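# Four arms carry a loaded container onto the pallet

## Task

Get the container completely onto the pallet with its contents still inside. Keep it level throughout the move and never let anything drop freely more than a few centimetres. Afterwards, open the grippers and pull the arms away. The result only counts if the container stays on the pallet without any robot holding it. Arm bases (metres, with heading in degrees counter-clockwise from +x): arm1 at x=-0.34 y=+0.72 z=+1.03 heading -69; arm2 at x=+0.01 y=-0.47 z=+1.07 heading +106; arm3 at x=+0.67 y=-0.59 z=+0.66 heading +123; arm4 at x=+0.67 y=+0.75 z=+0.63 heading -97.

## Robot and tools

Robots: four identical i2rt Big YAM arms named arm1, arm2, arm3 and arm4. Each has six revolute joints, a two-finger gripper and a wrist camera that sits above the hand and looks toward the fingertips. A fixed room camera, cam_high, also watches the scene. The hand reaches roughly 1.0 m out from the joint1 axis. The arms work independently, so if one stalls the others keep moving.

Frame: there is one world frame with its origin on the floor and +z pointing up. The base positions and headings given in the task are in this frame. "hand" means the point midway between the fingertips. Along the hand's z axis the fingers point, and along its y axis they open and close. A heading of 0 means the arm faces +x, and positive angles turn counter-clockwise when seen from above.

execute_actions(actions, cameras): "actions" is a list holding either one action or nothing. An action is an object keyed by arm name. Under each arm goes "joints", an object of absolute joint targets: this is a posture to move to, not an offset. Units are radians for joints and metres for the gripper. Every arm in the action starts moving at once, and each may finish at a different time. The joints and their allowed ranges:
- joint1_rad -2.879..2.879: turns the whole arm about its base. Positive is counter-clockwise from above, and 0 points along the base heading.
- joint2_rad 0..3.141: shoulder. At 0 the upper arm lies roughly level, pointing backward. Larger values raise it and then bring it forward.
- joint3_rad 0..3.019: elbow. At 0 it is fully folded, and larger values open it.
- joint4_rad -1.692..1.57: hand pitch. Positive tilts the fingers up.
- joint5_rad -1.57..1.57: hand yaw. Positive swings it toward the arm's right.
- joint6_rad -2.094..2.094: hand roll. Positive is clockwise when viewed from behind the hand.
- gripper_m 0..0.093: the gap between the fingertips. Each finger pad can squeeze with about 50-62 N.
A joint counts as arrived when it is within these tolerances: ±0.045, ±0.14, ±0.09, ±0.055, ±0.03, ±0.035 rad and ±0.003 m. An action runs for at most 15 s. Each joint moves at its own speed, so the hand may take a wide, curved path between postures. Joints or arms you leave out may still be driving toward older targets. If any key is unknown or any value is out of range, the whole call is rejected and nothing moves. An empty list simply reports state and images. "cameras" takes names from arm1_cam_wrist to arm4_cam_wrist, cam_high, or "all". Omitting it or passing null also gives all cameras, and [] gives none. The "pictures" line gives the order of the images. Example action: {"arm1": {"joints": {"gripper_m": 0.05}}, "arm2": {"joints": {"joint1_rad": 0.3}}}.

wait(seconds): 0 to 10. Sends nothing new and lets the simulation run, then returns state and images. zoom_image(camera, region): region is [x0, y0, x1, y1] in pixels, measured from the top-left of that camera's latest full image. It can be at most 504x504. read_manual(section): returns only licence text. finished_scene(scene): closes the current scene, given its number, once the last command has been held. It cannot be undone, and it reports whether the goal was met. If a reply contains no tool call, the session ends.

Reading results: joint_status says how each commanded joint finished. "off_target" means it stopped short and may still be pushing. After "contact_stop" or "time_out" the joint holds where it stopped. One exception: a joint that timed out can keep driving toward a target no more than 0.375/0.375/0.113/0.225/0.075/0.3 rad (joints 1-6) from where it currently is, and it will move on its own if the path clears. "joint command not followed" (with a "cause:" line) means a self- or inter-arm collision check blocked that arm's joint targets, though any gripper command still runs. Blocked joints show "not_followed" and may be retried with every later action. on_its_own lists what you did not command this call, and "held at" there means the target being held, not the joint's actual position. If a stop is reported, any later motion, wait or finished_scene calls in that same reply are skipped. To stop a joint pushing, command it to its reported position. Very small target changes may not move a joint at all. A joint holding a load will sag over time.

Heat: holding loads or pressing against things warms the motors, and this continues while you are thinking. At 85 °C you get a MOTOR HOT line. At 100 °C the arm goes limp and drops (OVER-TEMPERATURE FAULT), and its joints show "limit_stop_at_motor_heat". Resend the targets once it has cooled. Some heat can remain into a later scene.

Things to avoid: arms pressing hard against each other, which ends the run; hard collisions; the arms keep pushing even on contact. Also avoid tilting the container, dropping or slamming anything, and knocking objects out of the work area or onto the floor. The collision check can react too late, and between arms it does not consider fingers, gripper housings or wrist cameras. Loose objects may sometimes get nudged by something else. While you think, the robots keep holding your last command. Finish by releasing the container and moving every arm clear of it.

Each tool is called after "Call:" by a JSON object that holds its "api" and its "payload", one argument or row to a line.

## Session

Call:
{"api": "execute_actions", "payload": {
  "actions": [
    {"arm1":{"joints":{"joint1_rad":-0.75,"joint2_rad":1.2,"joint3_rad":1.2,"joint4_rad":-0.9,"joint5_rad":0,"joint6_rad":0,"gripper_m":0.09}},"arm2":{"joints":{"joint1_rad":0.7,"joint2_rad":1.6,"joint3_rad":1.6,"joint4_rad":-0.9,"joint5_rad":0,"joint6_rad":0,"gripper_m":0.09}}}
  ]
}}

Scene clock: 1.80 s.
Motor temperatures (°C, as the motors report them): arm1=[25 28 29 25 25 28] | arm2=[26 27 28 25 27 26] | arm3=[27 28 28 27 26 26] | arm4=[24 28 30 26 27 25]
arm1.joint_positions: joint1_rad=-0.756 joint2_rad=+1.208 joint3_rad=+1.187 joint4_rad=-0.915 joint5_rad=-0.001 joint6_rad=+0.011 gripper_m=+0.090
arm1.joint_status: all done
arm1.hand: x=-0.5237 y=+0.2757 z=+1.3288 quat_wxyz=(-0.176, -0.792, -0.525, +0.258) (m; scene frame)
arm2.joint_positions: joint1_rad=+0.698 joint2_rad=+1.600 joint3_rad=+1.578 joint4_rad=-0.905 joint5_rad=+0.004 joint6_rad=-0.009 gripper_m=+0.090
arm2.joint_status: all done
arm2.hand: x=-0.5070 y=-0.1194 z=+1.3842 quat_wxyz=(-0.101, +0.907, -0.270, -0.307) (m; scene frame)
arm3.joint_positions: joint1_rad=-0.392 joint2_rad=+0.575 joint3_rad=+1.337 joint4_rad=-1.147 joint5_rad=-0.169 joint6_rad=-0.167 gripper_m=+0.095
arm3.joint_status: not commanded
arm3.hand: x=+0.5996 y=-0.3521 z=+1.2246 quat_wxyz=(-0.340, +0.704, -0.435, -0.447) (m; scene frame)
arm4.joint_positions: joint1_rad=-0.557 joint2_rad=+0.467 joint3_rad=+1.437 joint4_rad=-1.214 joint5_rad=+0.170 joint6_rad=-0.442 gripper_m=+0.095
arm4.joint_status: not commanded
arm4.hand: x=+0.5485 y=+0.6381 z=+1.2476 quat_wxyz=(-0.066, -0.649, -0.446, +0.613) (m; scene frame)
pictures: arm1_cam_wrist, arm2_cam_wrist, arm3_cam_wrist, arm4_cam_wrist, cam_high
Images, in order (width x height): arm1_cam_wrist 504x504, arm2_cam_wrist 504x504, arm3_cam_wrist 504x504, arm4_cam_wrist 504x504, cam_high 504x504.

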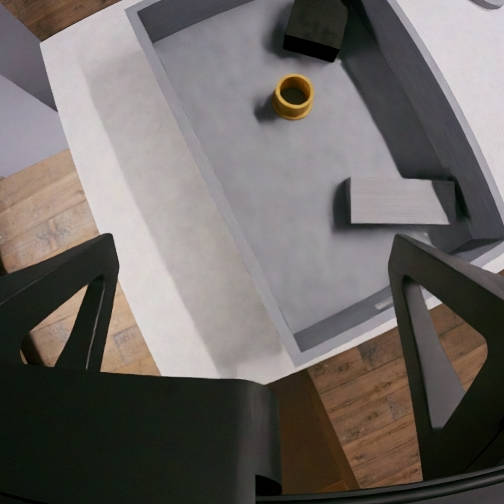

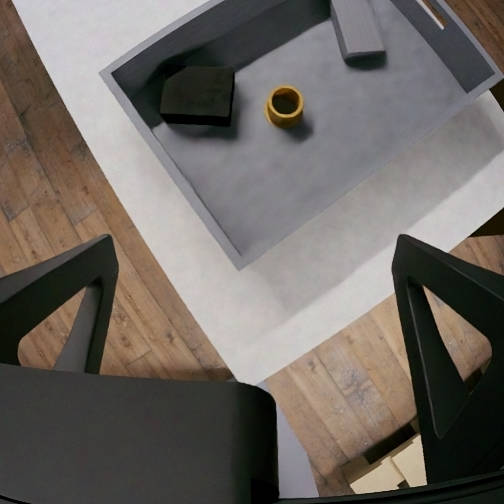

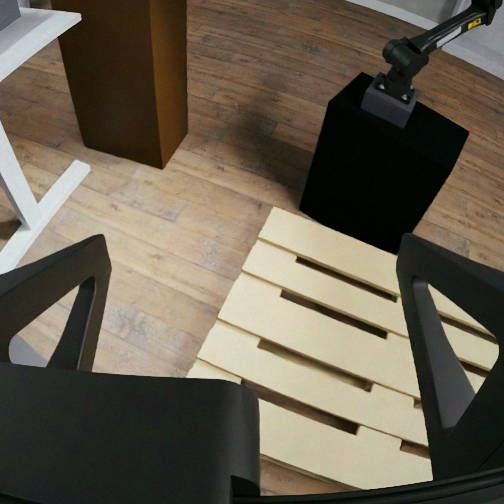

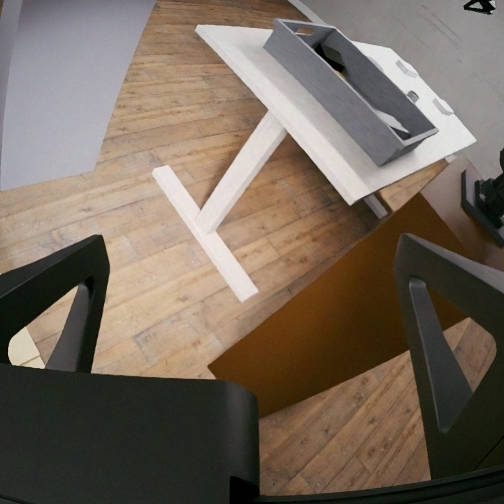

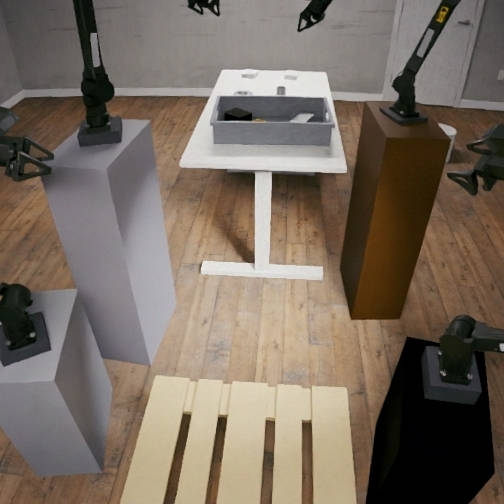

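Call:
{"api": "execute_actions", "payload": {
  "actions": [
    {"arm1":{"joints":{"joint1_rad":-1.404,"joint2_rad":2.19,"joint3_rad":1.61,"joint4_rad":-0.96,"joint6_rad":0.47}},"arm2":{"joints":{"joint1_rad":0.78,"joint2_rad":2.44,"joint3_rad":1.92,"joint4_rad":-1.02,"joint6_rad":-0.59}}}
  ],
  "cameras": ["arm1_cam_wrist","arm2_cam_wrist"]
}}

Scene clock: 5.43 s.
Motor temperatures (°C, as the motors report them): arm1=[25 28 29 25 25 28] | arm2=[26 27 29 25 27 26] | arm3=[27 28 29 27 26 26] | arm4=[24 28 31 26 27 25]
arm1.joint_positions: joint1_rad=-1.398 joint2_rad=+2.196 joint3_rad=+1.589 joint4_rad=-0.956 joint5_rad=+0.000 joint6_rad=+0.459 gripper_m=+0.090
arm1.joint_status: all done
arm1.hand: x=-0.8686 y=+0.4035 z=+0.9603 quat_wxyz=(-0.002, -0.999, -0.040, +0.003) (m; scene frame)
arm2.joint_positions: joint1_rad=+0.785 joint2_rad=+2.426 joint3_rad=+1.892 joint4_rad=-1.019 joint5_rad=+0.003 joint6_rad=-0.581 gripper_m=+0.090
arm2.joint_status: all done
arm2.hand: x=-0.5864 y=-0.1337 z=+0.9702 quat_wxyz=(-0.014, +0.999, +0.039, -0.010) (m; scene frame)
arm3.joint_positions: joint1_rad=-0.392 joint2_rad=+0.575 joint3_rad=+1.337 joint4_rad=-1.147 joint5_rad=-0.169 joint6_rad=-0.167 gripper_m=+0.095
arm3.joint_status: not commanded
arm3.hand: x=+0.5996 y=-0.3521 z=+1.2246 quat_wxyz=(-0.340, +0.704, -0.435, -0.447) (m; scene frame)
arm4.joint_positions: joint1_rad=-0.557 joint2_rad=+0.467 joint3_rad=+1.437 joint4_rad=-1.214 joint5_rad=+0.170 joint6_rad=-0.442 gripper_m=+0.095
arm4.joint_status: not commanded
arm4.hand: x=+0.5485 y=+0.6381 z=+1.2476 quat_wxyz=(-0.066, -0.649, -0.446, +0.613) (m; scene frame)
pictures: arm1_cam_wrist, arm2_cam_wrist
Images, in order (width x height): arm1_cam_wrist 504x504, arm2_cam_wrist 504x504.

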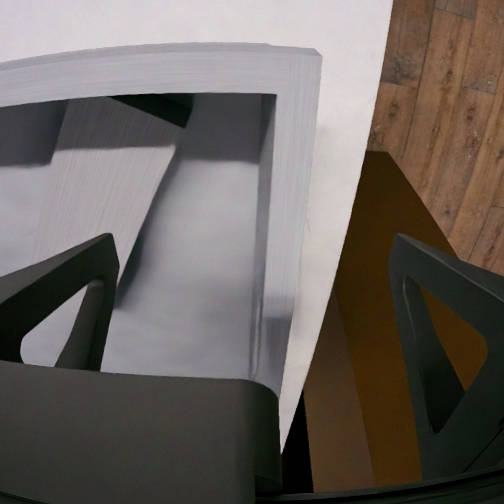

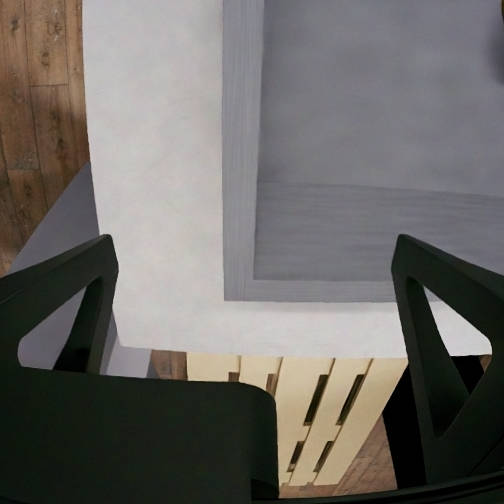

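Call:
{"api": "execute_actions", "payload": {
  "actions": [
    {"arm1":{"joints":{"joint2_rad":2.15,"joint3_rad":1.505,"joint4_rad":-0.92,"joint6_rad":0.49,"gripper_m":0.07}},"arm2":{"joints":{"joint2_rad":2.6,"joint3_rad":1.955,"joint4_rad":-0.9,"joint6_rad":-0.56}}}
  ],
  "cameras": []
}}

Call:
{"api": "execute_actions", "payload": {
  "actions": [
    {"arm1":{"joints":{"joint2_rad":2.315,"joint4_rad":-0.75}}}
  ],
  "cameras": ["arm1_cam_wrist","arm2_cam_wrist"]
}}

Scene clock: 10.40 s.
Motor temperatures (°C, as the motors report them): arm1=[25 29 30 25 25 28] | arm2=[26 28 30 25 27 26] | arm3=[27 28 30 27 26 26] | arm4=[24 28 31 26 26 25]
arm1.joint_positions: joint1_rad=-1.398 joint2_rad=+2.154 joint3_rad=+1.505 joint4_rad=-0.930 joint5_rad=+0.000 joint6_rad=+0.479 gripper_m=+0.070
arm1.joint_status: all done
arm1.hand: x=-0.8473 y=+0.4162 z=+0.9587 quat_wxyz=(+0.002, -1.000, -0.030, -0.004) (m; scene frame)
arm2.joint_positions: joint1_rad=+0.785 joint2_rad=+2.598 joint3_rad=+1.938 joint4_rad=-0.907 joint5_rad=+0.003 joint6_rad=-0.569 gripper_m=+0.090
arm2.joint_status: all done
arm2.hand: x=-0.5854 y=-0.1330 z=+0.8706 quat_wxyz=(-0.010, +0.999, +0.033, -0.004) (m; scene frame)
arm3.joint_positions: joint1_rad=-0.392 joint2_rad=+0.575 joint3_rad=+1.337 joint4_rad=-1.147 joint5_rad=-0.169 joint6_rad=-0.167 gripper_m=+0.095
arm3.joint_status: not commanded
arm3.hand: x=+0.5996 y=-0.3521 z=+1.2246 quat_wxyz=(-0.340, +0.704, -0.435, -0.447) (m; scene frame)
arm4.joint_positions: joint1_rad=-0.557 joint2_rad=+0.467 joint3_rad=+1.437 joint4_rad=-1.214 joint5_rad=+0.170 joint6_rad=-0.442 gripper_m=+0.095
arm4.joint_status: not commanded
arm4.hand: x=+0.5485 y=+0.6381 z=+1.2476 quat_wxyz=(-0.066, -0.649, -0.446, +0.613) (m; scene frame)
pictures: none
No camera images: the call's "cameras" was empty. Leave "cameras" out to get every camera's image.

Scene clock: 11.47 s.
Motor temperatures (°C, as the motors report them): arm1=[25 29 30 25 25 28] | arm2=[26 28 30 25 27 26] | arm3=[27 28 30 27 26 26] | arm4=[24 28 32 26 26 25]
arm1.joint_positions: joint1_rad=-1.398 joint2_rad=+2.326 joint3_rad=+1.493 joint4_rad=-0.759 joint5_rad=+0.000 joint6_rad=+0.480 gripper_m=+0.070
arm1.joint_status: all done
arm1.hand: x=-0.8416 y=+0.4196 z=+0.8574 quat_wxyz=(+0.005, -0.999, -0.030, -0.009) (m; scene frame)
arm2.joint_positions: joint1_rad=+0.785 joint2_rad=+2.598 joint3_rad=+1.938 joint4_rad=-0.907 joint5_rad=+0.003 joint6_rad=-0.569 gripper_m=+0.090
arm2.joint_status: not commanded
arm2.hand: x=-0.5854 y=-0.1330 z=+0.8706 quat_wxyz=(-0.010, +0.999, +0.033, -0.004) (m; scene frame)
arm3.joint_positions: joint1_rad=-0.392 joint2_rad=+0.575 joint3_rad=+1.337 joint4_rad=-1.147 joint5_rad=-0.169 joint6_rad=-0.167 gripper_m=+0.095
arm3.joint_status: not commanded
arm3.hand: x=+0.5996 y=-0.3521 z=+1.2246 quat_wxyz=(-0.340, +0.704, -0.435, -0.447) (m; scene frame)
arm4.joint_positions: joint1_rad=-0.557 joint2_rad=+0.467 joint3_rad=+1.437 joint4_rad=-1.214 joint5_rad=+0.170 joint6_rad=-0.442 gripper_m=+0.095
arm4.joint_status: not commanded
arm4.hand: x=+0.5485 y=+0.6381 z=+1.2476 quat_wxyz=(-0.066, -0.649, -0.446, +0.613) (m; scene frame)
pictures: arm1_cam_wrist, arm2_cam_wrist
Images, in order (width x height): arm1_cam_wrist 504x504, arm2_cam_wrist 504x504.

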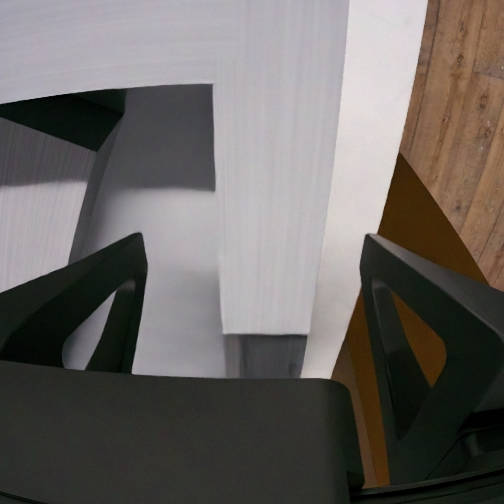

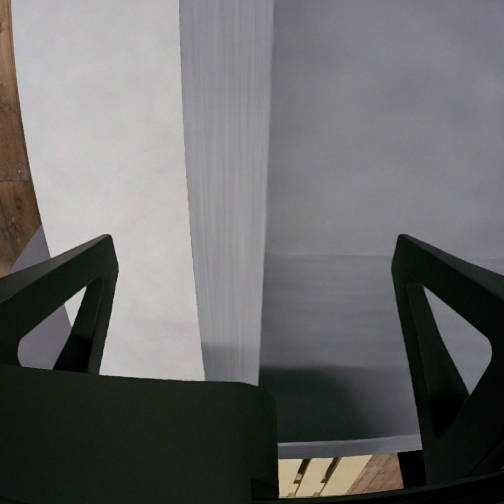

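Lower arm2 ~1 cm to match, grip, lift.

Call:
{"api": "execute_actions", "payload": {
  "actions": [
    {"arm2":{"joints":{"joint1_rad":0.8,"joint2_rad":2.635,"joint4_rad":-0.885}},"arm1":{"joints":{"joint4_rad":-0.735}}}
  ],
  "cameras": []
}}

Call:
{"api": "execute_actions", "payload": {
  "actions": [
    {"arm1":{"joints":{"gripper_m":0}},"arm2":{"joints":{"gripper_m":0}}}
  ],
  "cameras": []
}}

Call:
{"api": "execute_actions", "payload": {
  "actions": [
    {"arm1":{"joints":{"joint2_rad":2.15,"joint3_rad":1.53,"joint4_rad":-0.84}},"arm2":{"joints":{"joint2_rad":2.45,"joint3_rad":1.965,"joint4_rad":-0.975}}}
  ],
  "cameras": ["cam_high"]
}}

Call:
{"api": "execute_actions", "payload": {
  "actions": [
    {"arm1":{"joints":{"joint1_rad":-1.345,"joint2_rad":2.025,"joint3_rad":1.33,"joint4_rad":-0.77,"joint6_rad":0.57}},"arm2":{"joints":{"joint1_rad":0.765,"joint2_rad":2.3,"joint3_rad":1.72,"joint4_rad":-0.874,"joint6_rad":-0.553}}}
  ],
  "cameras": ["cam_high"]
}}

Scene clock: 16.00 s.
Motor temperatures (°C, as the motors report them): arm1=[25 29 30 25 25 28] | arm2=[26 28 30 25 27 26] | arm3=[27 28 30 27 26 26] | arm4=[24 28 32 26 26 25]
arm1.joint_positions: joint1_rad=-1.398 joint2_rad=+2.326 joint3_rad=+1.493 joint4_rad=-0.746 joint5_rad=+0.000 joint6_rad=+0.480 gripper_m=+0.070
arm1.joint_status: all done
arm1.hand: x=-0.8445 y=+0.4179 z=+0.8573 quat_wxyz=(+0.002, -1.000, -0.030, -0.003) (m; scene frame)
arm2.joint_positions: joint1_rad=+0.786 joint2_rad=+2.598 joint3_rad=+1.938 joint4_rad=-0.894 joint5_rad=+0.003 joint6_rad=-0.569 gripper_m=+0.090
arm2.joint_status: all done
arm2.hand: x=-0.5885 y=-0.1322 z=+0.8707 quat_wxyz=(-0.013, +0.999, +0.033, -0.009) (m; scene frame)
arm3.joint_positions: joint1_rad=-0.392 joint2_rad=+0.575 joint3_rad=+1.337 joint4_rad=-1.147 joint5_rad=-0.169 joint6_rad=-0.167 gripper_m=+0.095
arm3.joint_status: not commanded
arm3.hand: x=+0.5996 y=-0.3521 z=+1.2246 quat_wxyz=(-0.340, +0.704, -0.435, -0.447) (m; scene frame)
arm4.joint_positions: joint1_rad=-0.557 joint2_rad=+0.467 joint3_rad=+1.437 joint4_rad=-1.214 joint5_rad=+0.170 joint6_rad=-0.442 gripper_m=+0.095
arm4.joint_status: not commanded
arm4.hand: x=+0.5485 y=+0.6381 z=+1.2476 quat_wxyz=(-0.066, -0.649, -0.446, +0.613) (m; scene frame)
pictures: none
No camera images: the call's "cameras" was empty. Leave "cameras" out to get every camera's image.

Scene clock: 16.70 s.
Motor temperatures (°C, as the motors report them): arm1=[25 29 30 25 25 28] | arm2=[26 28 30 25 27 26] | arm3=[27 28 30 27 26 26] | arm4=[24 28 32 26 26 25]
arm1.joint_positions: joint1_rad=-1.409 joint2_rad=+2.326 joint3_rad=+1.493 joint4_rad=-0.741 joint5_rad=-0.019 joint6_rad=+0.480 gripper_m=+0.015
arm1.joint_status: gripper_m off_target (ended at +0.015, target +0.000)
arm1.hand: x=-0.8469 y=+0.4200 z=+0.8573 quat_wxyz=(-0.007, -1.000, -0.024, -0.006) (m; scene frame)
arm2.joint_positions: joint1_rad=+0.794 joint2_rad=+2.600 joint3_rad=+1.937 joint4_rad=-0.902 joint5_rad=+0.000 joint6_rad=-0.555 gripper_m=+0.015
arm2.joint_status: gripper_m off_target (ended at +0.015, target +0.000)
arm2.hand: x=-0.5888 y=-0.1387 z=+0.8692 quat_wxyz=(-0.009, +0.999, +0.030, -0.006) (m; scene frame)
arm3.joint_positions: joint1_rad=-0.392 joint2_rad=+0.575 joint3_rad=+1.337 joint4_rad=-1.147 joint5_rad=-0.169 joint6_rad=-0.167 gripper_m=+0.095
arm3.joint_status: not commanded
arm3.hand: x=+0.5996 y=-0.3521 z=+1.2246 quat_wxyz=(-0.340, +0.704, -0.435, -0.447) (m; scene frame)
arm4.joint_positions: joint1_rad=-0.557 joint2_rad=+0.467 joint3_rad=+1.437 joint4_rad=-1.214 joint5_rad=+0.170 joint6_rad=-0.442 gripper_m=+0.095
arm4.joint_status: not commanded
arm4.hand: x=+0.5485 y=+0.6381 z=+1.2476 quat_wxyz=(-0.066, -0.649, -0.446, +0.613) (m; scene frame)
pictures: none
No camera images: the call's "cameras" was empty. Leave "cameras" out to get every camera's image.

Scene clock: 17.83 s.
Motor temperatures (°C, as the motors report them): arm1=[25 29 30 25 25 28] | arm2=[26 28 30 25 27 26] | arm3=[27 28 31 27 26 26] | arm4=[24 28 32 26 26 25]
arm1.joint_positions: joint1_rad=-1.409 joint2_rad=+2.249 joint3_rad=+1.493 joint4_rad=-0.832 joint5_rad=-0.016 joint6_rad=+0.480 gripper_m=+0.015
arm1.joint_status: all done
arm1.hand: x=-0.8461 y=+0.4209 z=+0.9010 quat_wxyz=(-0.003, -1.000, -0.024, -0.012) (m; scene frame)
arm2.joint_positions: joint1_rad=+0.796 joint2_rad=+2.545 joint3_rad=+1.937 joint4_rad=-0.963 joint5_rad=+0.011 joint6_rad=-0.547 gripper_m=+0.015
arm2.joint_status: all done
arm2.hand: x=-0.5905 y=-0.1377 z=+0.9050 quat_wxyz=(-0.012, +1.000, +0.027, +0.001) (m; scene frame)
arm3.joint_positions: joint1_rad=-0.392 joint2_rad=+0.575 joint3_rad=+1.337 joint4_rad=-1.147 joint5_rad=-0.169 joint6_rad=-0.167 gripper_m=+0.095
arm3.joint_status: not commanded
arm3.hand: x=+0.5996 y=-0.3521 z=+1.2246 quat_wxyz=(-0.340, +0.704, -0.435, -0.447) (m; scene frame)
arm4.joint_positions: joint1_rad=-0.557 joint2_rad=+0.467 joint3_rad=+1.437 joint4_rad=-1.214 joint5_rad=+0.170 joint6_rad=-0.442 gripper_m=+0.095
arm4.joint_status: not commanded
arm4.hand: x=+0.5485 y=+0.6381 z=+1.2476 quat_wxyz=(-0.066, -0.649, -0.446, +0.613) (m; scene frame)
pictures: cam_high
Images, in order (width x height): cam_high 504x504.

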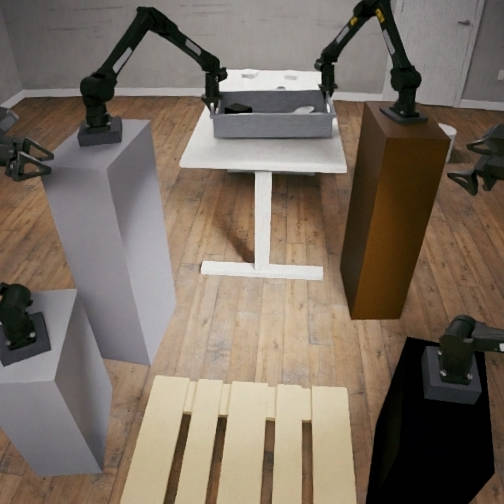

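Scene clock: 18.83 s.
Motor temperatures (°C, as the motors report them): arm1=[25 29 30 25 25 28] | arm2=[26 29 30 25 27 26] | arm3=[27 28 31 27 26 26] | arm4=[24 28 32 26 26 25]
arm1.joint_positions: joint1_rad=-1.343 joint2_rad=+2.112 joint3_rad=+1.298 joint4_rad=-0.772 joint5_rad=-0.024 joint6_rad=+0.563 gripper_m=+0.015
arm1.joint_status: all done
arm1.hand: x=-0.7817 y=+0.4164 z=+0.9230 quat_wxyz=(-0.006, -1.000, -0.016, -0.013) (m; scene frame)
arm2.joint_positions: joint1_rad=+0.771 joint2_rad=+2.388 joint3_rad=+1.694 joint4_rad=-0.878 joint5_rad=+0.011 joint6_rad=-0.546 gripper_m=+0.015
arm2.joint_status: all done
arm2.hand: x=-0.5395 y=-0.1472 z=+0.9319 quat_wxyz=(-0.012, +1.000, +0.014, +0.001) (m; scene frame)
arm3.joint_positions: joint1_rad=-0.392 joint2_rad=+0.575 joint3_rad=+1.337 joint4_rad=-1.147 joint5_rad=-0.169 joint6_rad=-0.167 gripper_m=+0.095
arm3.joint_status: not commanded
arm3.hand: x=+0.5996 y=-0.3521 z=+1.2246 quat_wxyz=(-0.340, +0.704, -0.435, -0.447) (m; scene frame)
arm4.joint_positions: joint1_rad=-0.557 joint2_rad=+0.467 joint3_rad=+1.437 joint4_rad=-1.214 joint5_rad=+0.170 joint6_rad=-0.442 gripper_m=+0.095
arm4.joint_status: not commanded
arm4.hand: x=+0.5485 y=+0.6381 z=+1.2476 quat_wxyz=(-0.066, -0.649, -0.446, +0.613) (m; scene frame)
pictures: cam_high
Images, in order (width x height): cam_high 504x504.

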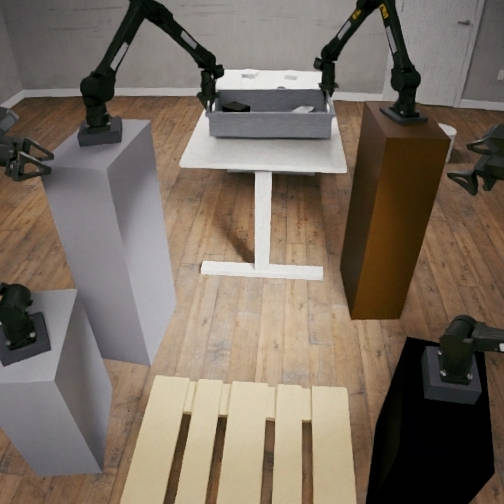

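Call:
{"api": "execute_actions", "payload": {
  "actions": [
    {"arm1":{"joints":{"joint1_rad":-1.222,"joint2_rad":1.9,"joint3_rad":1.06,"joint4_rad":-0.63,"joint6_rad":0.695}},"arm2":{"joints":{"joint1_rad":0.672,"joint2_rad":2.15,"joint3_rad":1.39,"joint4_rad":-0.7,"joint6_rad":-0.645}}}
  ],
  "cameras": []
}}

Call:
{"api": "execute_actions", "payload": {
  "actions": [
    {"arm1":{"joints":{"joint1_rad":-1.052,"joint2_rad":1.795,"joint3_rad":0.85,"joint4_rad":-0.53,"joint6_rad":0.87}},"arm2":{"joints":{"joint1_rad":0.548,"joint2_rad":2.03,"joint3_rad":1.12,"joint4_rad":-0.555,"joint6_rad":-0.77}}}
  ],
  "cameras": []
}}

Call:
{"api": "execute_actions", "payload": {
  "actions": [
    {"arm1":{"joints":{"joint1_rad":-0.817,"joint2_rad":1.72,"joint3_rad":0.69,"joint4_rad":-0.455,"joint6_rad":1.105}},"arm2":{"joints":{"joint1_rad":0.38,"joint2_rad":1.945,"joint3_rad":0.91,"joint4_rad":-0.44,"joint6_rad":-0.94}}}
  ],
  "cameras": []
}}

Call:
{"api": "execute_actions", "payload": {
  "actions": [
    {"arm1":{"joints":{"joint1_rad":-0.516,"joint2_rad":1.68,"joint3_rad":0.605,"joint4_rad":-0.415,"joint6_rad":1.405}},"arm2":{"joints":{"joint1_rad":0.155,"joint2_rad":1.885,"joint3_rad":0.755,"joint4_rad":-0.35,"joint6_rad":-1.165}}}
  ],
  "cameras": []
}}

Call:
{"api": "execute_actions", "payload": {
  "actions": [
    {"arm1":{"joints":{"joint1_rad":-0.186,"joint6_rad":1.735}},"arm2":{"joints":{"joint1_rad":-0.126,"joint2_rad":1.855,"joint3_rad":0.67,"joint4_rad":-0.3,"joint6_rad":-1.445}}}
  ],
  "cameras": []
}}

Call:
{"api": "execute_actions", "payload": {
  "actions": [
    {"arm1":{"joints":{"joint1_rad":0.11,"joint2_rad":1.75,"joint3_rad":0.72,"joint4_rad":-0.465,"joint6_rad":2.03}},"arm2":{"joints":{"joint1_rad":-0.432,"joint6_rad":-1.75}}}
  ],
  "cameras": ["cam_high"]
}}

Call:
{"api": "execute_actions", "payload": {
  "actions": [
    {"arm1":{"joints":{"joint1_rad":0.135,"joint2_rad":1.87,"joint3_rad":0.95,"joint4_rad":-0.58,"joint6_rad":2.05}},"arm2":{"joints":{"joint1_rad":-0.62,"joint2_rad":1.82,"joint3_rad":0.535,"joint4_rad":-0.21,"joint6_rad":-1.94}}}
  ],
  "cameras": []
}}

Call:
{"api": "execute_actions", "payload": {
  "actions": [
    {"arm1":{"joints":{"joint2_rad":2.155,"joint3_rad":0.975,"joint4_rad":-0.32}},"arm2":{"joints":{"joint2_rad":2.26,"joint3_rad":0.625,"joint4_rad":0.11}},"arm3":{"joints":{"joint1_rad":0.1,"joint2_rad":1.6,"joint3_rad":1.8,"joint4_rad":-1.5,"joint5_rad":0,"joint6_rad":0.73}},"arm4":{"joints":{"joint1_rad":-0.851,"joint2_rad":1.6,"joint3_rad":1.8,"joint4_rad":-1.62,"joint5_rad":0,"joint6_rad":0.58}}}
  ],
  "cameras": []
}}

Call:
{"api": "execute_actions", "payload": {
  "actions": [
    {"arm1":{"joints":{"joint2_rad":2.45,"joint3_rad":1.08,"joint4_rad":-0.14}},"arm2":{"joints":{"joint2_rad":2.62,"joint3_rad":0.805,"joint4_rad":0.28}}}
  ],
  "cameras": []
}}

Call:
{"api": "execute_actions", "payload": {
  "actions": [
    {"arm3":{"joints":{"joint1_rad":0.16,"joint2_rad":2.1,"joint3_rad":2.15,"joint4_rad":-1.29}},"arm4":{"joints":{"joint2_rad":2.2,"joint3_rad":2.32}}}
  ],
  "cameras": ["arm3_cam_wrist","arm4_cam_wrist","cam_high"]
}}

Scene clock: 27.00 s.
Motor temperatures (°C, as the motors report them): arm1=[25 30 30 25 25 28] | arm2=[26 30 31 25 27 26] | arm3=[27 28 31 27 26 26] | arm4=[24 28 32 26 26 25]
arm1.joint_positions: joint1_rad=-1.220 joint2_rad=+1.969 joint3_rad=+1.022 joint4_rad=-0.633 joint5_rad=-0.024 joint6_rad=+0.685 gripper_m=+0.015
arm1.joint_status: all done
arm1.hand: x=-0.6797 y=+0.4187 z=+0.9233 quat_wxyz=(-0.006, -1.000, -0.016, -0.012) (m; scene frame)
arm2.joint_positions: joint1_rad=+0.670 joint2_rad=+2.232 joint3_rad=+1.359 joint4_rad=-0.701 joint5_rad=+0.011 joint6_rad=-0.649 gripper_m=+0.015
arm2.joint_status: all done
arm2.hand: x=-0.4356 y=-0.1424 z=+0.9305 quat_wxyz=(-0.011, +1.000, +0.015, +0.002) (m; scene frame)
arm3.joint_positions: joint1_rad=-0.392 joint2_rad=+0.575 joint3_rad=+1.337 joint4_rad=-1.147 joint5_rad=-0.169 joint6_rad=-0.167 gripper_m=+0.095
arm3.joint_status: not commanded
arm3.hand: x=+0.5996 y=-0.3521 z=+1.2246 quat_wxyz=(-0.340, +0.704, -0.435, -0.447) (m; scene frame)
arm4.joint_positions: joint1_rad=-0.557 joint2_rad=+0.467 joint3_rad=+1.437 joint4_rad=-1.214 joint5_rad=+0.170 joint6_rad=-0.442 gripper_m=+0.095
arm4.joint_status: not commanded
arm4.hand: x=+0.5485 y=+0.6381 z=+1.2476 quat_wxyz=(-0.066, -0.649, -0.446, +0.613) (m; scene frame)
pictures: none
No camera images: the call's "cameras" was empty. Leave "cameras" out to get every camera's image.

Scene clock: 28.13 s.
Motor temperatures (°C, as the motors report them): arm1=[25 30 30 25 25 28] | arm2=[26 30 31 25 27 26] | arm3=[27 28 31 27 26 26] | arm4=[24 28 33 26 26 25]
arm1.joint_positions: joint1_rad=-1.047 joint2_rad=+1.851 joint3_rad=+0.809 joint4_rad=-0.529 joint5_rad=-0.025 joint6_rad=+0.855 gripper_m=+0.015
arm1.joint_status: all done
arm1.hand: x=-0.5802 y=+0.4175 z=+0.9260 quat_wxyz=(-0.008, -1.000, -0.017, -0.010) (m; scene frame)
arm2.joint_positions: joint1_rad=+0.544 joint2_rad=+2.101 joint3_rad=+1.088 joint4_rad=-0.556 joint5_rad=+0.009 joint6_rad=-0.780 gripper_m=+0.015
arm2.joint_status: all done
arm2.hand: x=-0.3343 y=-0.1416 z=+0.9337 quat_wxyz=(-0.012, +1.000, +0.018, +0.000) (m; scene frame)
arm3.joint_positions: joint1_rad=-0.392 joint2_rad=+0.575 joint3_rad=+1.337 joint4_rad=-1.147 joint5_rad=-0.169 joint6_rad=-0.167 gripper_m=+0.095
arm3.joint_status: not commanded
arm3.hand: x=+0.5996 y=-0.3521 z=+1.2246 quat_wxyz=(-0.340, +0.704, -0.435, -0.447) (m; scene frame)
arm4.joint_positions: joint1_rad=-0.557 joint2_rad=+0.467 joint3_rad=+1.437 joint4_rad=-1.214 joint5_rad=+0.170 joint6_rad=-0.442 gripper_m=+0.095
arm4.joint_status: not commanded
arm4.hand: x=+0.5485 y=+0.6381 z=+1.2476 quat_wxyz=(-0.066, -0.649, -0.446, +0.613) (m; scene frame)
pictures: none
No camera images: the call's "cameras" was empty. Leave "cameras" out to get every camera's image.

Scene clock: 29.27 s.
Motor temperatures (°C, as the motors report them): arm1=[25 30 30 25 26 28] | arm2=[26 30 30 25 27 26] | arm3=[27 28 31 27 26 26] | arm4=[24 28 33 26 26 25]
arm1.joint_positions: joint1_rad=-0.812 joint2_rad=+1.765 joint3_rad=+0.654 joint4_rad=-0.449 joint5_rad=-0.022 joint6_rad=+1.087 gripper_m=+0.014
arm1.joint_status: all done
arm1.hand: x=-0.4822 y=+0.4158 z=+0.9270 quat_wxyz=(-0.010, -1.000, -0.020, -0.008) (m; scene frame)
arm2.joint_positions: joint1_rad=+0.374 joint2_rad=+2.009 joint3_rad=+0.880 joint4_rad=-0.441 joint5_rad=+0.010 joint6_rad=-0.955 gripper_m=+0.015
arm2.joint_status: all done
arm2.hand: x=-0.2335 y=-0.1408 z=+0.9336 quat_wxyz=(-0.011, +1.000, +0.020, +0.001) (m; scene frame)
arm3.joint_positions: joint1_rad=-0.392 joint2_rad=+0.575 joint3_rad=+1.337 joint4_rad=-1.147 joint5_rad=-0.169 joint6_rad=-0.167 gripper_m=+0.095
arm3.joint_status: not commanded
arm3.hand: x=+0.5996 y=-0.3521 z=+1.2246 quat_wxyz=(-0.340, +0.704, -0.435, -0.447) (m; scene frame)
arm4.joint_positions: joint1_rad=-0.557 joint2_rad=+0.467 joint3_rad=+1.437 joint4_rad=-1.214 joint5_rad=+0.170 joint6_rad=-0.442 gripper_m=+0.095
arm4.joint_status: not commanded
arm4.hand: x=+0.5485 y=+0.6381 z=+1.2476 quat_wxyz=(-0.066, -0.649, -0.446, +0.613) (m; scene frame)
pictures: none
No camera images: the call's "cameras" was empty. Leave "cameras" out to get every camera's image.

Scene clock: 30.37 s.
Motor temperatures (°C, as the motors report them): arm1=[25 30 30 25 26 28] | arm2=[26 30 30 25 27 26] | arm3=[27 28 31 27 26 26] | arm4=[24 28 33 26 26 25]
arm1.joint_positions: joint1_rad=-0.511 joint2_rad=+1.721 joint3_rad=+0.576 joint4_rad=-0.409 joint5_rad=-0.018 joint6_rad=+1.382 gripper_m=+0.014
arm1.joint_status: all done
arm1.hand: x=-0.3831 y=+0.4138 z=+0.9273 quat_wxyz=(-0.010, -1.000, -0.022, -0.008) (m; scene frame)
arm2.joint_positions: joint1_rad=+0.146 joint2_rad=+1.946 joint3_rad=+0.729 joint4_rad=-0.355 joint5_rad=+0.008 joint6_rad=-1.185 gripper_m=+0.015
arm2.joint_status: all done
arm2.hand: x=-0.1327 y=-0.1405 z=+0.9334 quat_wxyz=(-0.008, +1.000, +0.021, +0.001) (m; scene frame)
arm3.joint_positions: joint1_rad=-0.392 joint2_rad=+0.575 joint3_rad=+1.337 joint4_rad=-1.147 joint5_rad=-0.169 joint6_rad=-0.167 gripper_m=+0.095
arm3.joint_status: not commanded
arm3.hand: x=+0.5996 y=-0.3521 z=+1.2246 quat_wxyz=(-0.340, +0.704, -0.435, -0.447) (m; scene frame)
arm4.joint_positions: joint1_rad=-0.557 joint2_rad=+0.467 joint3_rad=+1.437 joint4_rad=-1.214 joint5_rad=+0.170 joint6_rad=-0.442 gripper_m=+0.095
arm4.joint_status: not commanded
arm4.hand: x=+0.5485 y=+0.6381 z=+1.2476 quat_wxyz=(-0.066, -0.649, -0.446, +0.613) (m; scene frame)
pictures: none
No camera images: the call's "cameras" was empty. Leave "cameras" out to get every camera's image.

Scene clock: 31.47 s.
Motor temperatures (°C, as the motors report them): arm1=[25 30 30 25 26 28] | arm2=[26 29 30 25 27 26] | arm3=[27 28 31 27 26 26] | arm4=[24 28 33 26 26 25]
arm1.joint_positions: joint1_rad=-0.179 joint2_rad=+1.720 joint3_rad=+0.579 joint4_rad=-0.403 joint5_rad=-0.011 joint6_rad=+1.714 gripper_m=+0.014
arm1.joint_status: all done
arm1.hand: x=-0.2824 y=+0.4135 z=+0.9280 quat_wxyz=(-0.012, -1.000, -0.022, -0.008) (m; scene frame)
arm2.joint_positions: joint1_rad=-0.135 joint2_rad=+1.916 joint3_rad=+0.649 joint4_rad=-0.308 joint5_rad=+0.006 joint6_rad=-1.462 gripper_m=+0.015
arm2.joint_status: all done
arm2.hand: x=-0.0330 y=-0.1411 z=+0.9326 quat_wxyz=(-0.006, +1.000, +0.019, +0.001) (m; scene frame)
arm3.joint_positions: joint1_rad=-0.392 joint2_rad=+0.575 joint3_rad=+1.337 joint4_rad=-1.147 joint5_rad=-0.169 joint6_rad=-0.167 gripper_m=+0.095
arm3.joint_status: not commanded
arm3.hand: x=+0.5996 y=-0.3521 z=+1.2246 quat_wxyz=(-0.340, +0.704, -0.435, -0.447) (m; scene frame)
arm4.joint_positions: joint1_rad=-0.557 joint2_rad=+0.467 joint3_rad=+1.437 joint4_rad=-1.214 joint5_rad=+0.170 joint6_rad=-0.442 gripper_m=+0.095
arm4.joint_status: not commanded
arm4.hand: x=+0.5485 y=+0.6381 z=+1.2476 quat_wxyz=(-0.066, -0.649, -0.446, +0.613) (m; scene frame)
pictures: none
No camera images: the call's "cameras" was empty. Leave "cameras" out to get every camera's image.

Scene clock: 32.60 s.
Motor temperatures (°C, as the motors report them): arm1=[25 30 30 25 26 28] | arm2=[26 29 30 25 27 26] | arm3=[27 28 31 27 26 26] | arm4=[24 28 33 26 26 25]
arm1.joint_positions: joint1_rad=+0.120 joint2_rad=+1.779 joint3_rad=+0.676 joint4_rad=-0.441 joint5_rad=-0.005 joint6_rad=+2.023 gripper_m=+0.014
arm1.joint_status: all done
arm1.hand: x=-0.1796 y=+0.4134 z=+0.9265 quat_wxyz=(-0.011, -1.000, -0.017, -0.008) (m; scene frame)
arm2.joint_positions: joint1_rad=-0.441 joint2_rad=+1.905 joint3_rad=+0.635 joint4_rad=-0.298 joint5_rad=+0.007 joint6_rad=-1.761 gripper_m=+0.015
arm2.joint_status: all done
arm2.hand: x=+0.0663 y=-0.1450 z=+0.9337 quat_wxyz=(-0.008, +1.000, +0.016, +0.001) (m; scene frame)
arm3.joint_positions: joint1_rad=-0.392 joint2_rad=+0.575 joint3_rad=+1.337 joint4_rad=-1.147 joint5_rad=-0.169 joint6_rad=-0.167 gripper_m=+0.095
arm3.joint_status: not commanded
arm3.hand: x=+0.5996 y=-0.3521 z=+1.2246 quat_wxyz=(-0.340, +0.704, -0.435, -0.447) (m; scene frame)
arm4.joint_positions: joint1_rad=-0.557 joint2_rad=+0.467 joint3_rad=+1.437 joint4_rad=-1.214 joint5_rad=+0.170 joint6_rad=-0.442 gripper_m=+0.095
arm4.joint_status: not commanded
arm4.hand: x=+0.5485 y=+0.6381 z=+1.2476 quat_wxyz=(-0.066, -0.649, -0.446, +0.613) (m; scene frame)
pictures: cam_high
Images, in order (width x height): cam_high 504x504.

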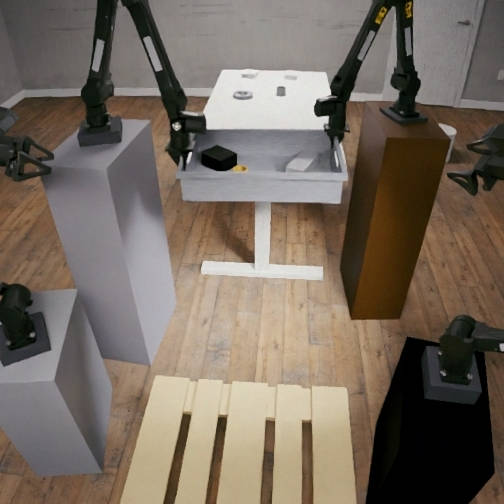

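Scene clock: 33.57 s.
Motor temperatures (°C, as the motors report them): arm1=[25 30 30 25 26 28] | arm2=[26 29 30 25 27 26] | arm3=[27 28 31 27 26 26] | arm4=[24 28 33 26 26 25]
arm1.joint_positions: joint1_rad=+0.135 joint2_rad=+1.911 joint3_rad=+0.904 joint4_rad=-0.549 joint5_rad=+0.001 joint6_rad=+2.035 gripper_m=+0.015
arm1.joint_status: all done
arm1.hand: x=-0.1402 y=+0.3503 z=+0.9223 quat_wxyz=(-0.006, -1.000, -0.019, -0.003) (m; scene frame)
arm2.joint_positions: joint1_rad=-0.628 joint2_rad=+1.872 joint3_rad=+0.505 joint4_rad=-0.218 joint5_rad=+0.008 joint6_rad=-1.950 gripper_m=+0.015
arm2.joint_status: all done
arm2.hand: x=+0.1077 y=-0.2087 z=+0.9293 quat_wxyz=(+0.001, +1.000, +0.017, -0.001) (m; scene frame)
arm3.joint_positions: joint1_rad=-0.392 joint2_rad=+0.575 joint3_rad=+1.337 joint4_rad=-1.147 joint5_rad=-0.169 joint6_rad=-0.167 gripper_m=+0.095
arm3.joint_status: not commanded
arm3.hand: x=+0.5996 y=-0.3521 z=+1.2246 quat_wxyz=(-0.340, +0.704, -0.435, -0.447) (m; scene frame)
arm4.joint_positions: joint1_rad=-0.557 joint2_rad=+0.467 joint3_rad=+1.437 joint4_rad=-1.214 joint5_rad=+0.170 joint6_rad=-0.442 gripper_m=+0.095
arm4.joint_status: not commanded
arm4.hand: x=+0.5485 y=+0.6381 z=+1.2476 quat_wxyz=(-0.066, -0.649, -0.446, +0.613) (m; scene frame)
pictures: none
No camera images: the call's "cameras" was empty. Leave "cameras" out to get every camera's image.

Scene clock: 35.43 s.
Motor temperatures (°C, as the motors report them): arm1=[25 30 30 25 25 28] | arm2=[26 29 30 25 27 26] | arm3=[27 28 31 27 26 26] | arm4=[24 28 33 26 26 25]
arm1.joint_positions: joint1_rad=+0.140 joint2_rad=+2.206 joint3_rad=+0.938 joint4_rad=-0.298 joint5_rad=-0.003 joint6_rad=+2.033 gripper_m=+0.015
arm1.joint_status: all done
arm1.hand: x=-0.1396 y=+0.3546 z=+0.8108 quat_wxyz=(-0.001, -1.000, -0.022, -0.002) (m; scene frame)
arm2.joint_positions: joint1_rad=-0.628 joint2_rad=+2.299 joint3_rad=+0.615 joint4_rad=+0.098 joint5_rad=+0.014 joint6_rad=-1.956 gripper_m=+0.015
arm2.joint_status: all done
arm2.hand: x=+0.1096 y=-0.2030 z=+0.8199 quat_wxyz=(+0.002, +1.000, +0.020, +0.001) (m; scene frame)
arm3.joint_positions: joint1_rad=+0.094 joint2_rad=+1.627 joint3_rad=+1.770 joint4_rad=-1.490 joint5_rad=-0.002 joint6_rad=+0.714 gripper_m=+0.095
arm3.joint_status: all done
arm3.hand: x=+0.3342 y=-0.1599 z=+0.9788 quat_wxyz=(-0.009, +0.687, -0.718, -0.112) (m; scene frame)
arm4.joint_positions: joint1_rad=-0.845 joint2_rad=+1.623 joint3_rad=+1.772 joint4_rad=-1.605 joint5_rad=+0.004 joint6_rad=+0.569 gripper_m=+0.095
arm4.joint_status: all done
arm4.hand: x=+0.2481 y=+0.4614 z=+0.9476 quat_wxyz=(-0.026, -0.998, -0.015, +0.052) (m; scene frame)
pictures: none
No camera images: the call's "cameras" was empty. Leave "cameras" out to get every camera's image.

Scene clock: 36.50 s.
Motor temperatures (°C, as the motors report them): arm1=[25 30 30 25 25 28] | arm2=[26 29 30 25 27 26] | arm3=[27 28 32 27 26 26] | arm4=[24 28 33 26 26 25]
arm1.joint_positions: joint1_rad=+0.140 joint2_rad=+2.509 joint3_rad=+1.062 joint4_rad=-0.120 joint5_rad=-0.001 joint6_rad=+2.032 gripper_m=+0.015
arm1.joint_status: all done
arm1.hand: x=-0.1400 y=+0.3553 z=+0.7009 quat_wxyz=(-0.001, -1.000, -0.023, -0.002) (m; scene frame)
arm2.joint_positions: joint1_rad=-0.630 joint2_rad=+2.665 joint3_rad=+0.810 joint4_rad=+0.268 joint5_rad=+0.012 joint6_rad=-1.960 gripper_m=+0.015
arm2.joint_status: all done
arm2.hand: x=+0.1092 y=-0.2006 z=+0.7087 quat_wxyz=(+0.002, +1.000, +0.021, +0.000) (m; scene frame)
arm3.joint_positions: joint1_rad=+0.094 joint2_rad=+1.627 joint3_rad=+1.770 joint4_rad=-1.490 joint5_rad=-0.002 joint6_rad=+0.714 gripper_m=+0.095
arm3.joint_status: not commanded
arm3.hand: x=+0.3342 y=-0.1599 z=+0.9788 quat_wxyz=(-0.009, +0.687, -0.718, -0.112) (m; scene frame)
arm4.joint_positions: joint1_rad=-0.845 joint2_rad=+1.623 joint3_rad=+1.772 joint4_rad=-1.605 joint5_rad=+0.004 joint6_rad=+0.570 gripper_m=+0.095
arm4.joint_status: not commanded
arm4.hand: x=+0.2481 y=+0.4614 z=+0.9476 quat_wxyz=(-0.026, -0.998, -0.014, +0.052) (m; scene frame)
pictures: none
No camera images: the call's "cameras" was empty. Leave "cameras" out to get every camera's image.

Scene clock: 38.03 s.
Motor temperatures (°C, as the motors report them): arm1=[25 30 30 25 25 28] | arm2=[26 29 30 25 27 26] | arm3=[27 28 32 27 26 26] | arm4=[24 28 33 26 26 25]
arm1.joint_positions: joint1_rad=+0.140 joint2_rad=+2.509 joint3_rad=+1.062 joint4_rad=-0.120 joint5_rad=-0.001 joint6_rad=+2.032 gripper_m=+0.015
arm1.joint_status: not commanded
arm1.hand: x=-0.1400 y=+0.3553 z=+0.7009 quat_wxyz=(-0.001, -1.000, -0.023, -0.002) (m; scene frame)
arm2.joint_positions: joint1_rad=-0.630 joint2_rad=+2.665 joint3_rad=+0.810 joint4_rad=+0.268 joint5_rad=+0.012 joint6_rad=-1.960 gripper_m=+0.015
arm2.joint_status: not commanded
arm2.hand: x=+0.1092 y=-0.2006 z=+0.7087 quat_wxyz=(+0.002, +1.000, +0.021, +0.000) (m; scene frame)
arm3.joint_positions: joint1_rad=+0.160 joint2_rad=+2.138 joint3_rad=+2.103 joint4_rad=-1.299 joint5_rad=-0.002 joint6_rad=+0.715 gripper_m=+0.095
arm3.joint_status: all done
arm3.hand: x=+0.1867 y=-0.0511 z=+0.8207 quat_wxyz=(-0.006, +0.710, -0.695, -0.118) (m; scene frame)
arm4.joint_positions: joint1_rad=-0.845 joint2_rad=+2.231 joint3_rad=+2.270 joint4_rad=-1.611 joint5_rad=+0.004 joint6_rad=+0.570 gripper_m=+0.095
arm4.joint_status: all done
arm4.hand: x=+0.1037 y=+0.3649 z=+0.7872 quat_wxyz=(+0.006, -1.000, -0.014, +0.003) (m; scene frame)
pictures: arm3_cam_wrist, arm4_cam_wrist, cam_high
Images, in order (width x height): arm3_cam_wrist 504x504, arm4_cam_wrist 504x504, cam_high 504x504.

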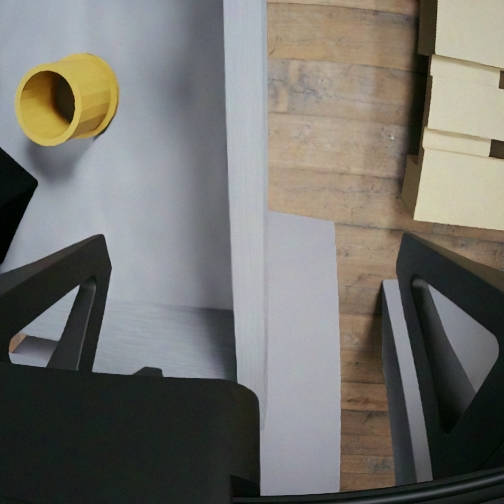

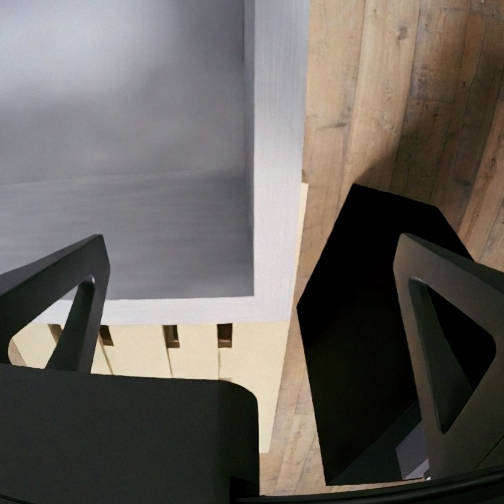

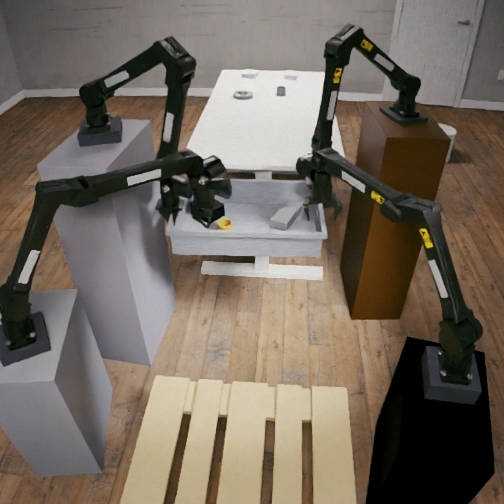

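Call:
{"api": "execute_actions", "payload": {
  "actions": [
    {"arm3":{"joints":{"joint2_rad":2.285,"joint3_rad":2.13,"joint4_rad":-1.2}},"arm4":{"joints":{"joint1_rad":-0.865,"joint2_rad":2.21,"joint3_rad":2.075,"joint4_rad":-1.41,"joint6_rad":0.55}}}
  ],
  "cameras": ["arm3_cam_wrist","arm4_cam_wrist"]
}}

Scene clock: 40.03 s.
Motor temperatures (°C, as the motors report them): arm1=[25 30 30 25 25 28] | arm2=[26 29 29 25 27 26] | arm3=[27 29 32 27 26 26] | arm4=[24 29 34 26 26 25]
arm1.joint_positions: joint1_rad=+0.140 joint2_rad=+2.509 joint3_rad=+1.062 joint4_rad=-0.120 joint5_rad=-0.001 joint6_rad=+2.032 gripper_m=+0.015
arm1.joint_status: not commanded
arm1.hand: x=-0.1400 y=+0.3553 z=+0.7009 quat_wxyz=(-0.001, -1.000, -0.023, -0.002) (m; scene frame)
arm2.joint_positions: joint1_rad=-0.630 joint2_rad=+2.665 joint3_rad=+0.810 joint4_rad=+0.268 joint5_rad=+0.012 joint6_rad=-1.960 gripper_m=+0.015
arm2.joint_status: not commanded
arm2.hand: x=+0.1092 y=-0.2006 z=+0.7087 quat_wxyz=(+0.002, +1.000, +0.021, +0.000) (m; scene frame)
arm3.joint_positions: joint1_rad=+0.160 joint2_rad=+2.315 joint3_rad=+2.103 joint4_rad=-1.213 joint5_rad=-0.002 joint6_rad=+0.715 gripper_m=+0.095
arm3.joint_status: all done
arm3.hand: x=+0.1761 y=-0.0396 z=+0.6992 quat_wxyz=(-0.003, +0.713, -0.698, -0.073) (m; scene frame)
arm4.joint_positions: joint1_rad=-0.860 joint2_rad=+2.216 joint3_rad=+2.065 joint4_rad=-1.426 joint5_rad=+0.004 joint6_rad=+0.560 gripper_m=+0.095
arm4.joint_status: all done
arm4.hand: x=+0.1053 y=+0.3794 z=+0.7188 quat_wxyz=(+0.008, -1.000, -0.011, +0.001) (m; scene frame)
pictures: arm3_cam_wrist, arm4_cam_wrist
Images, in order (width x height): arm3_cam_wrist 504x504, arm4_cam_wrist 504x504.

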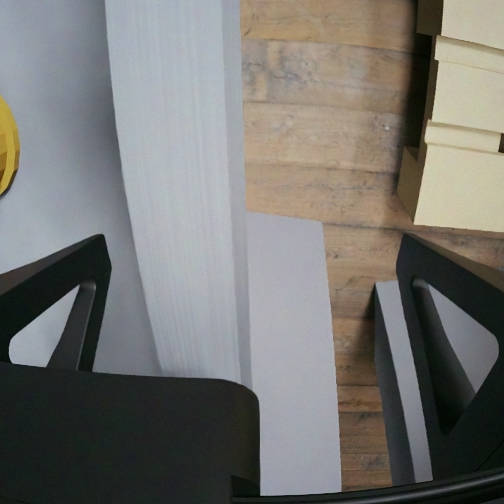

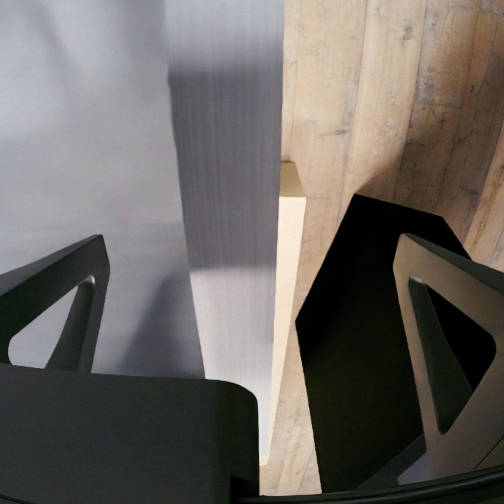

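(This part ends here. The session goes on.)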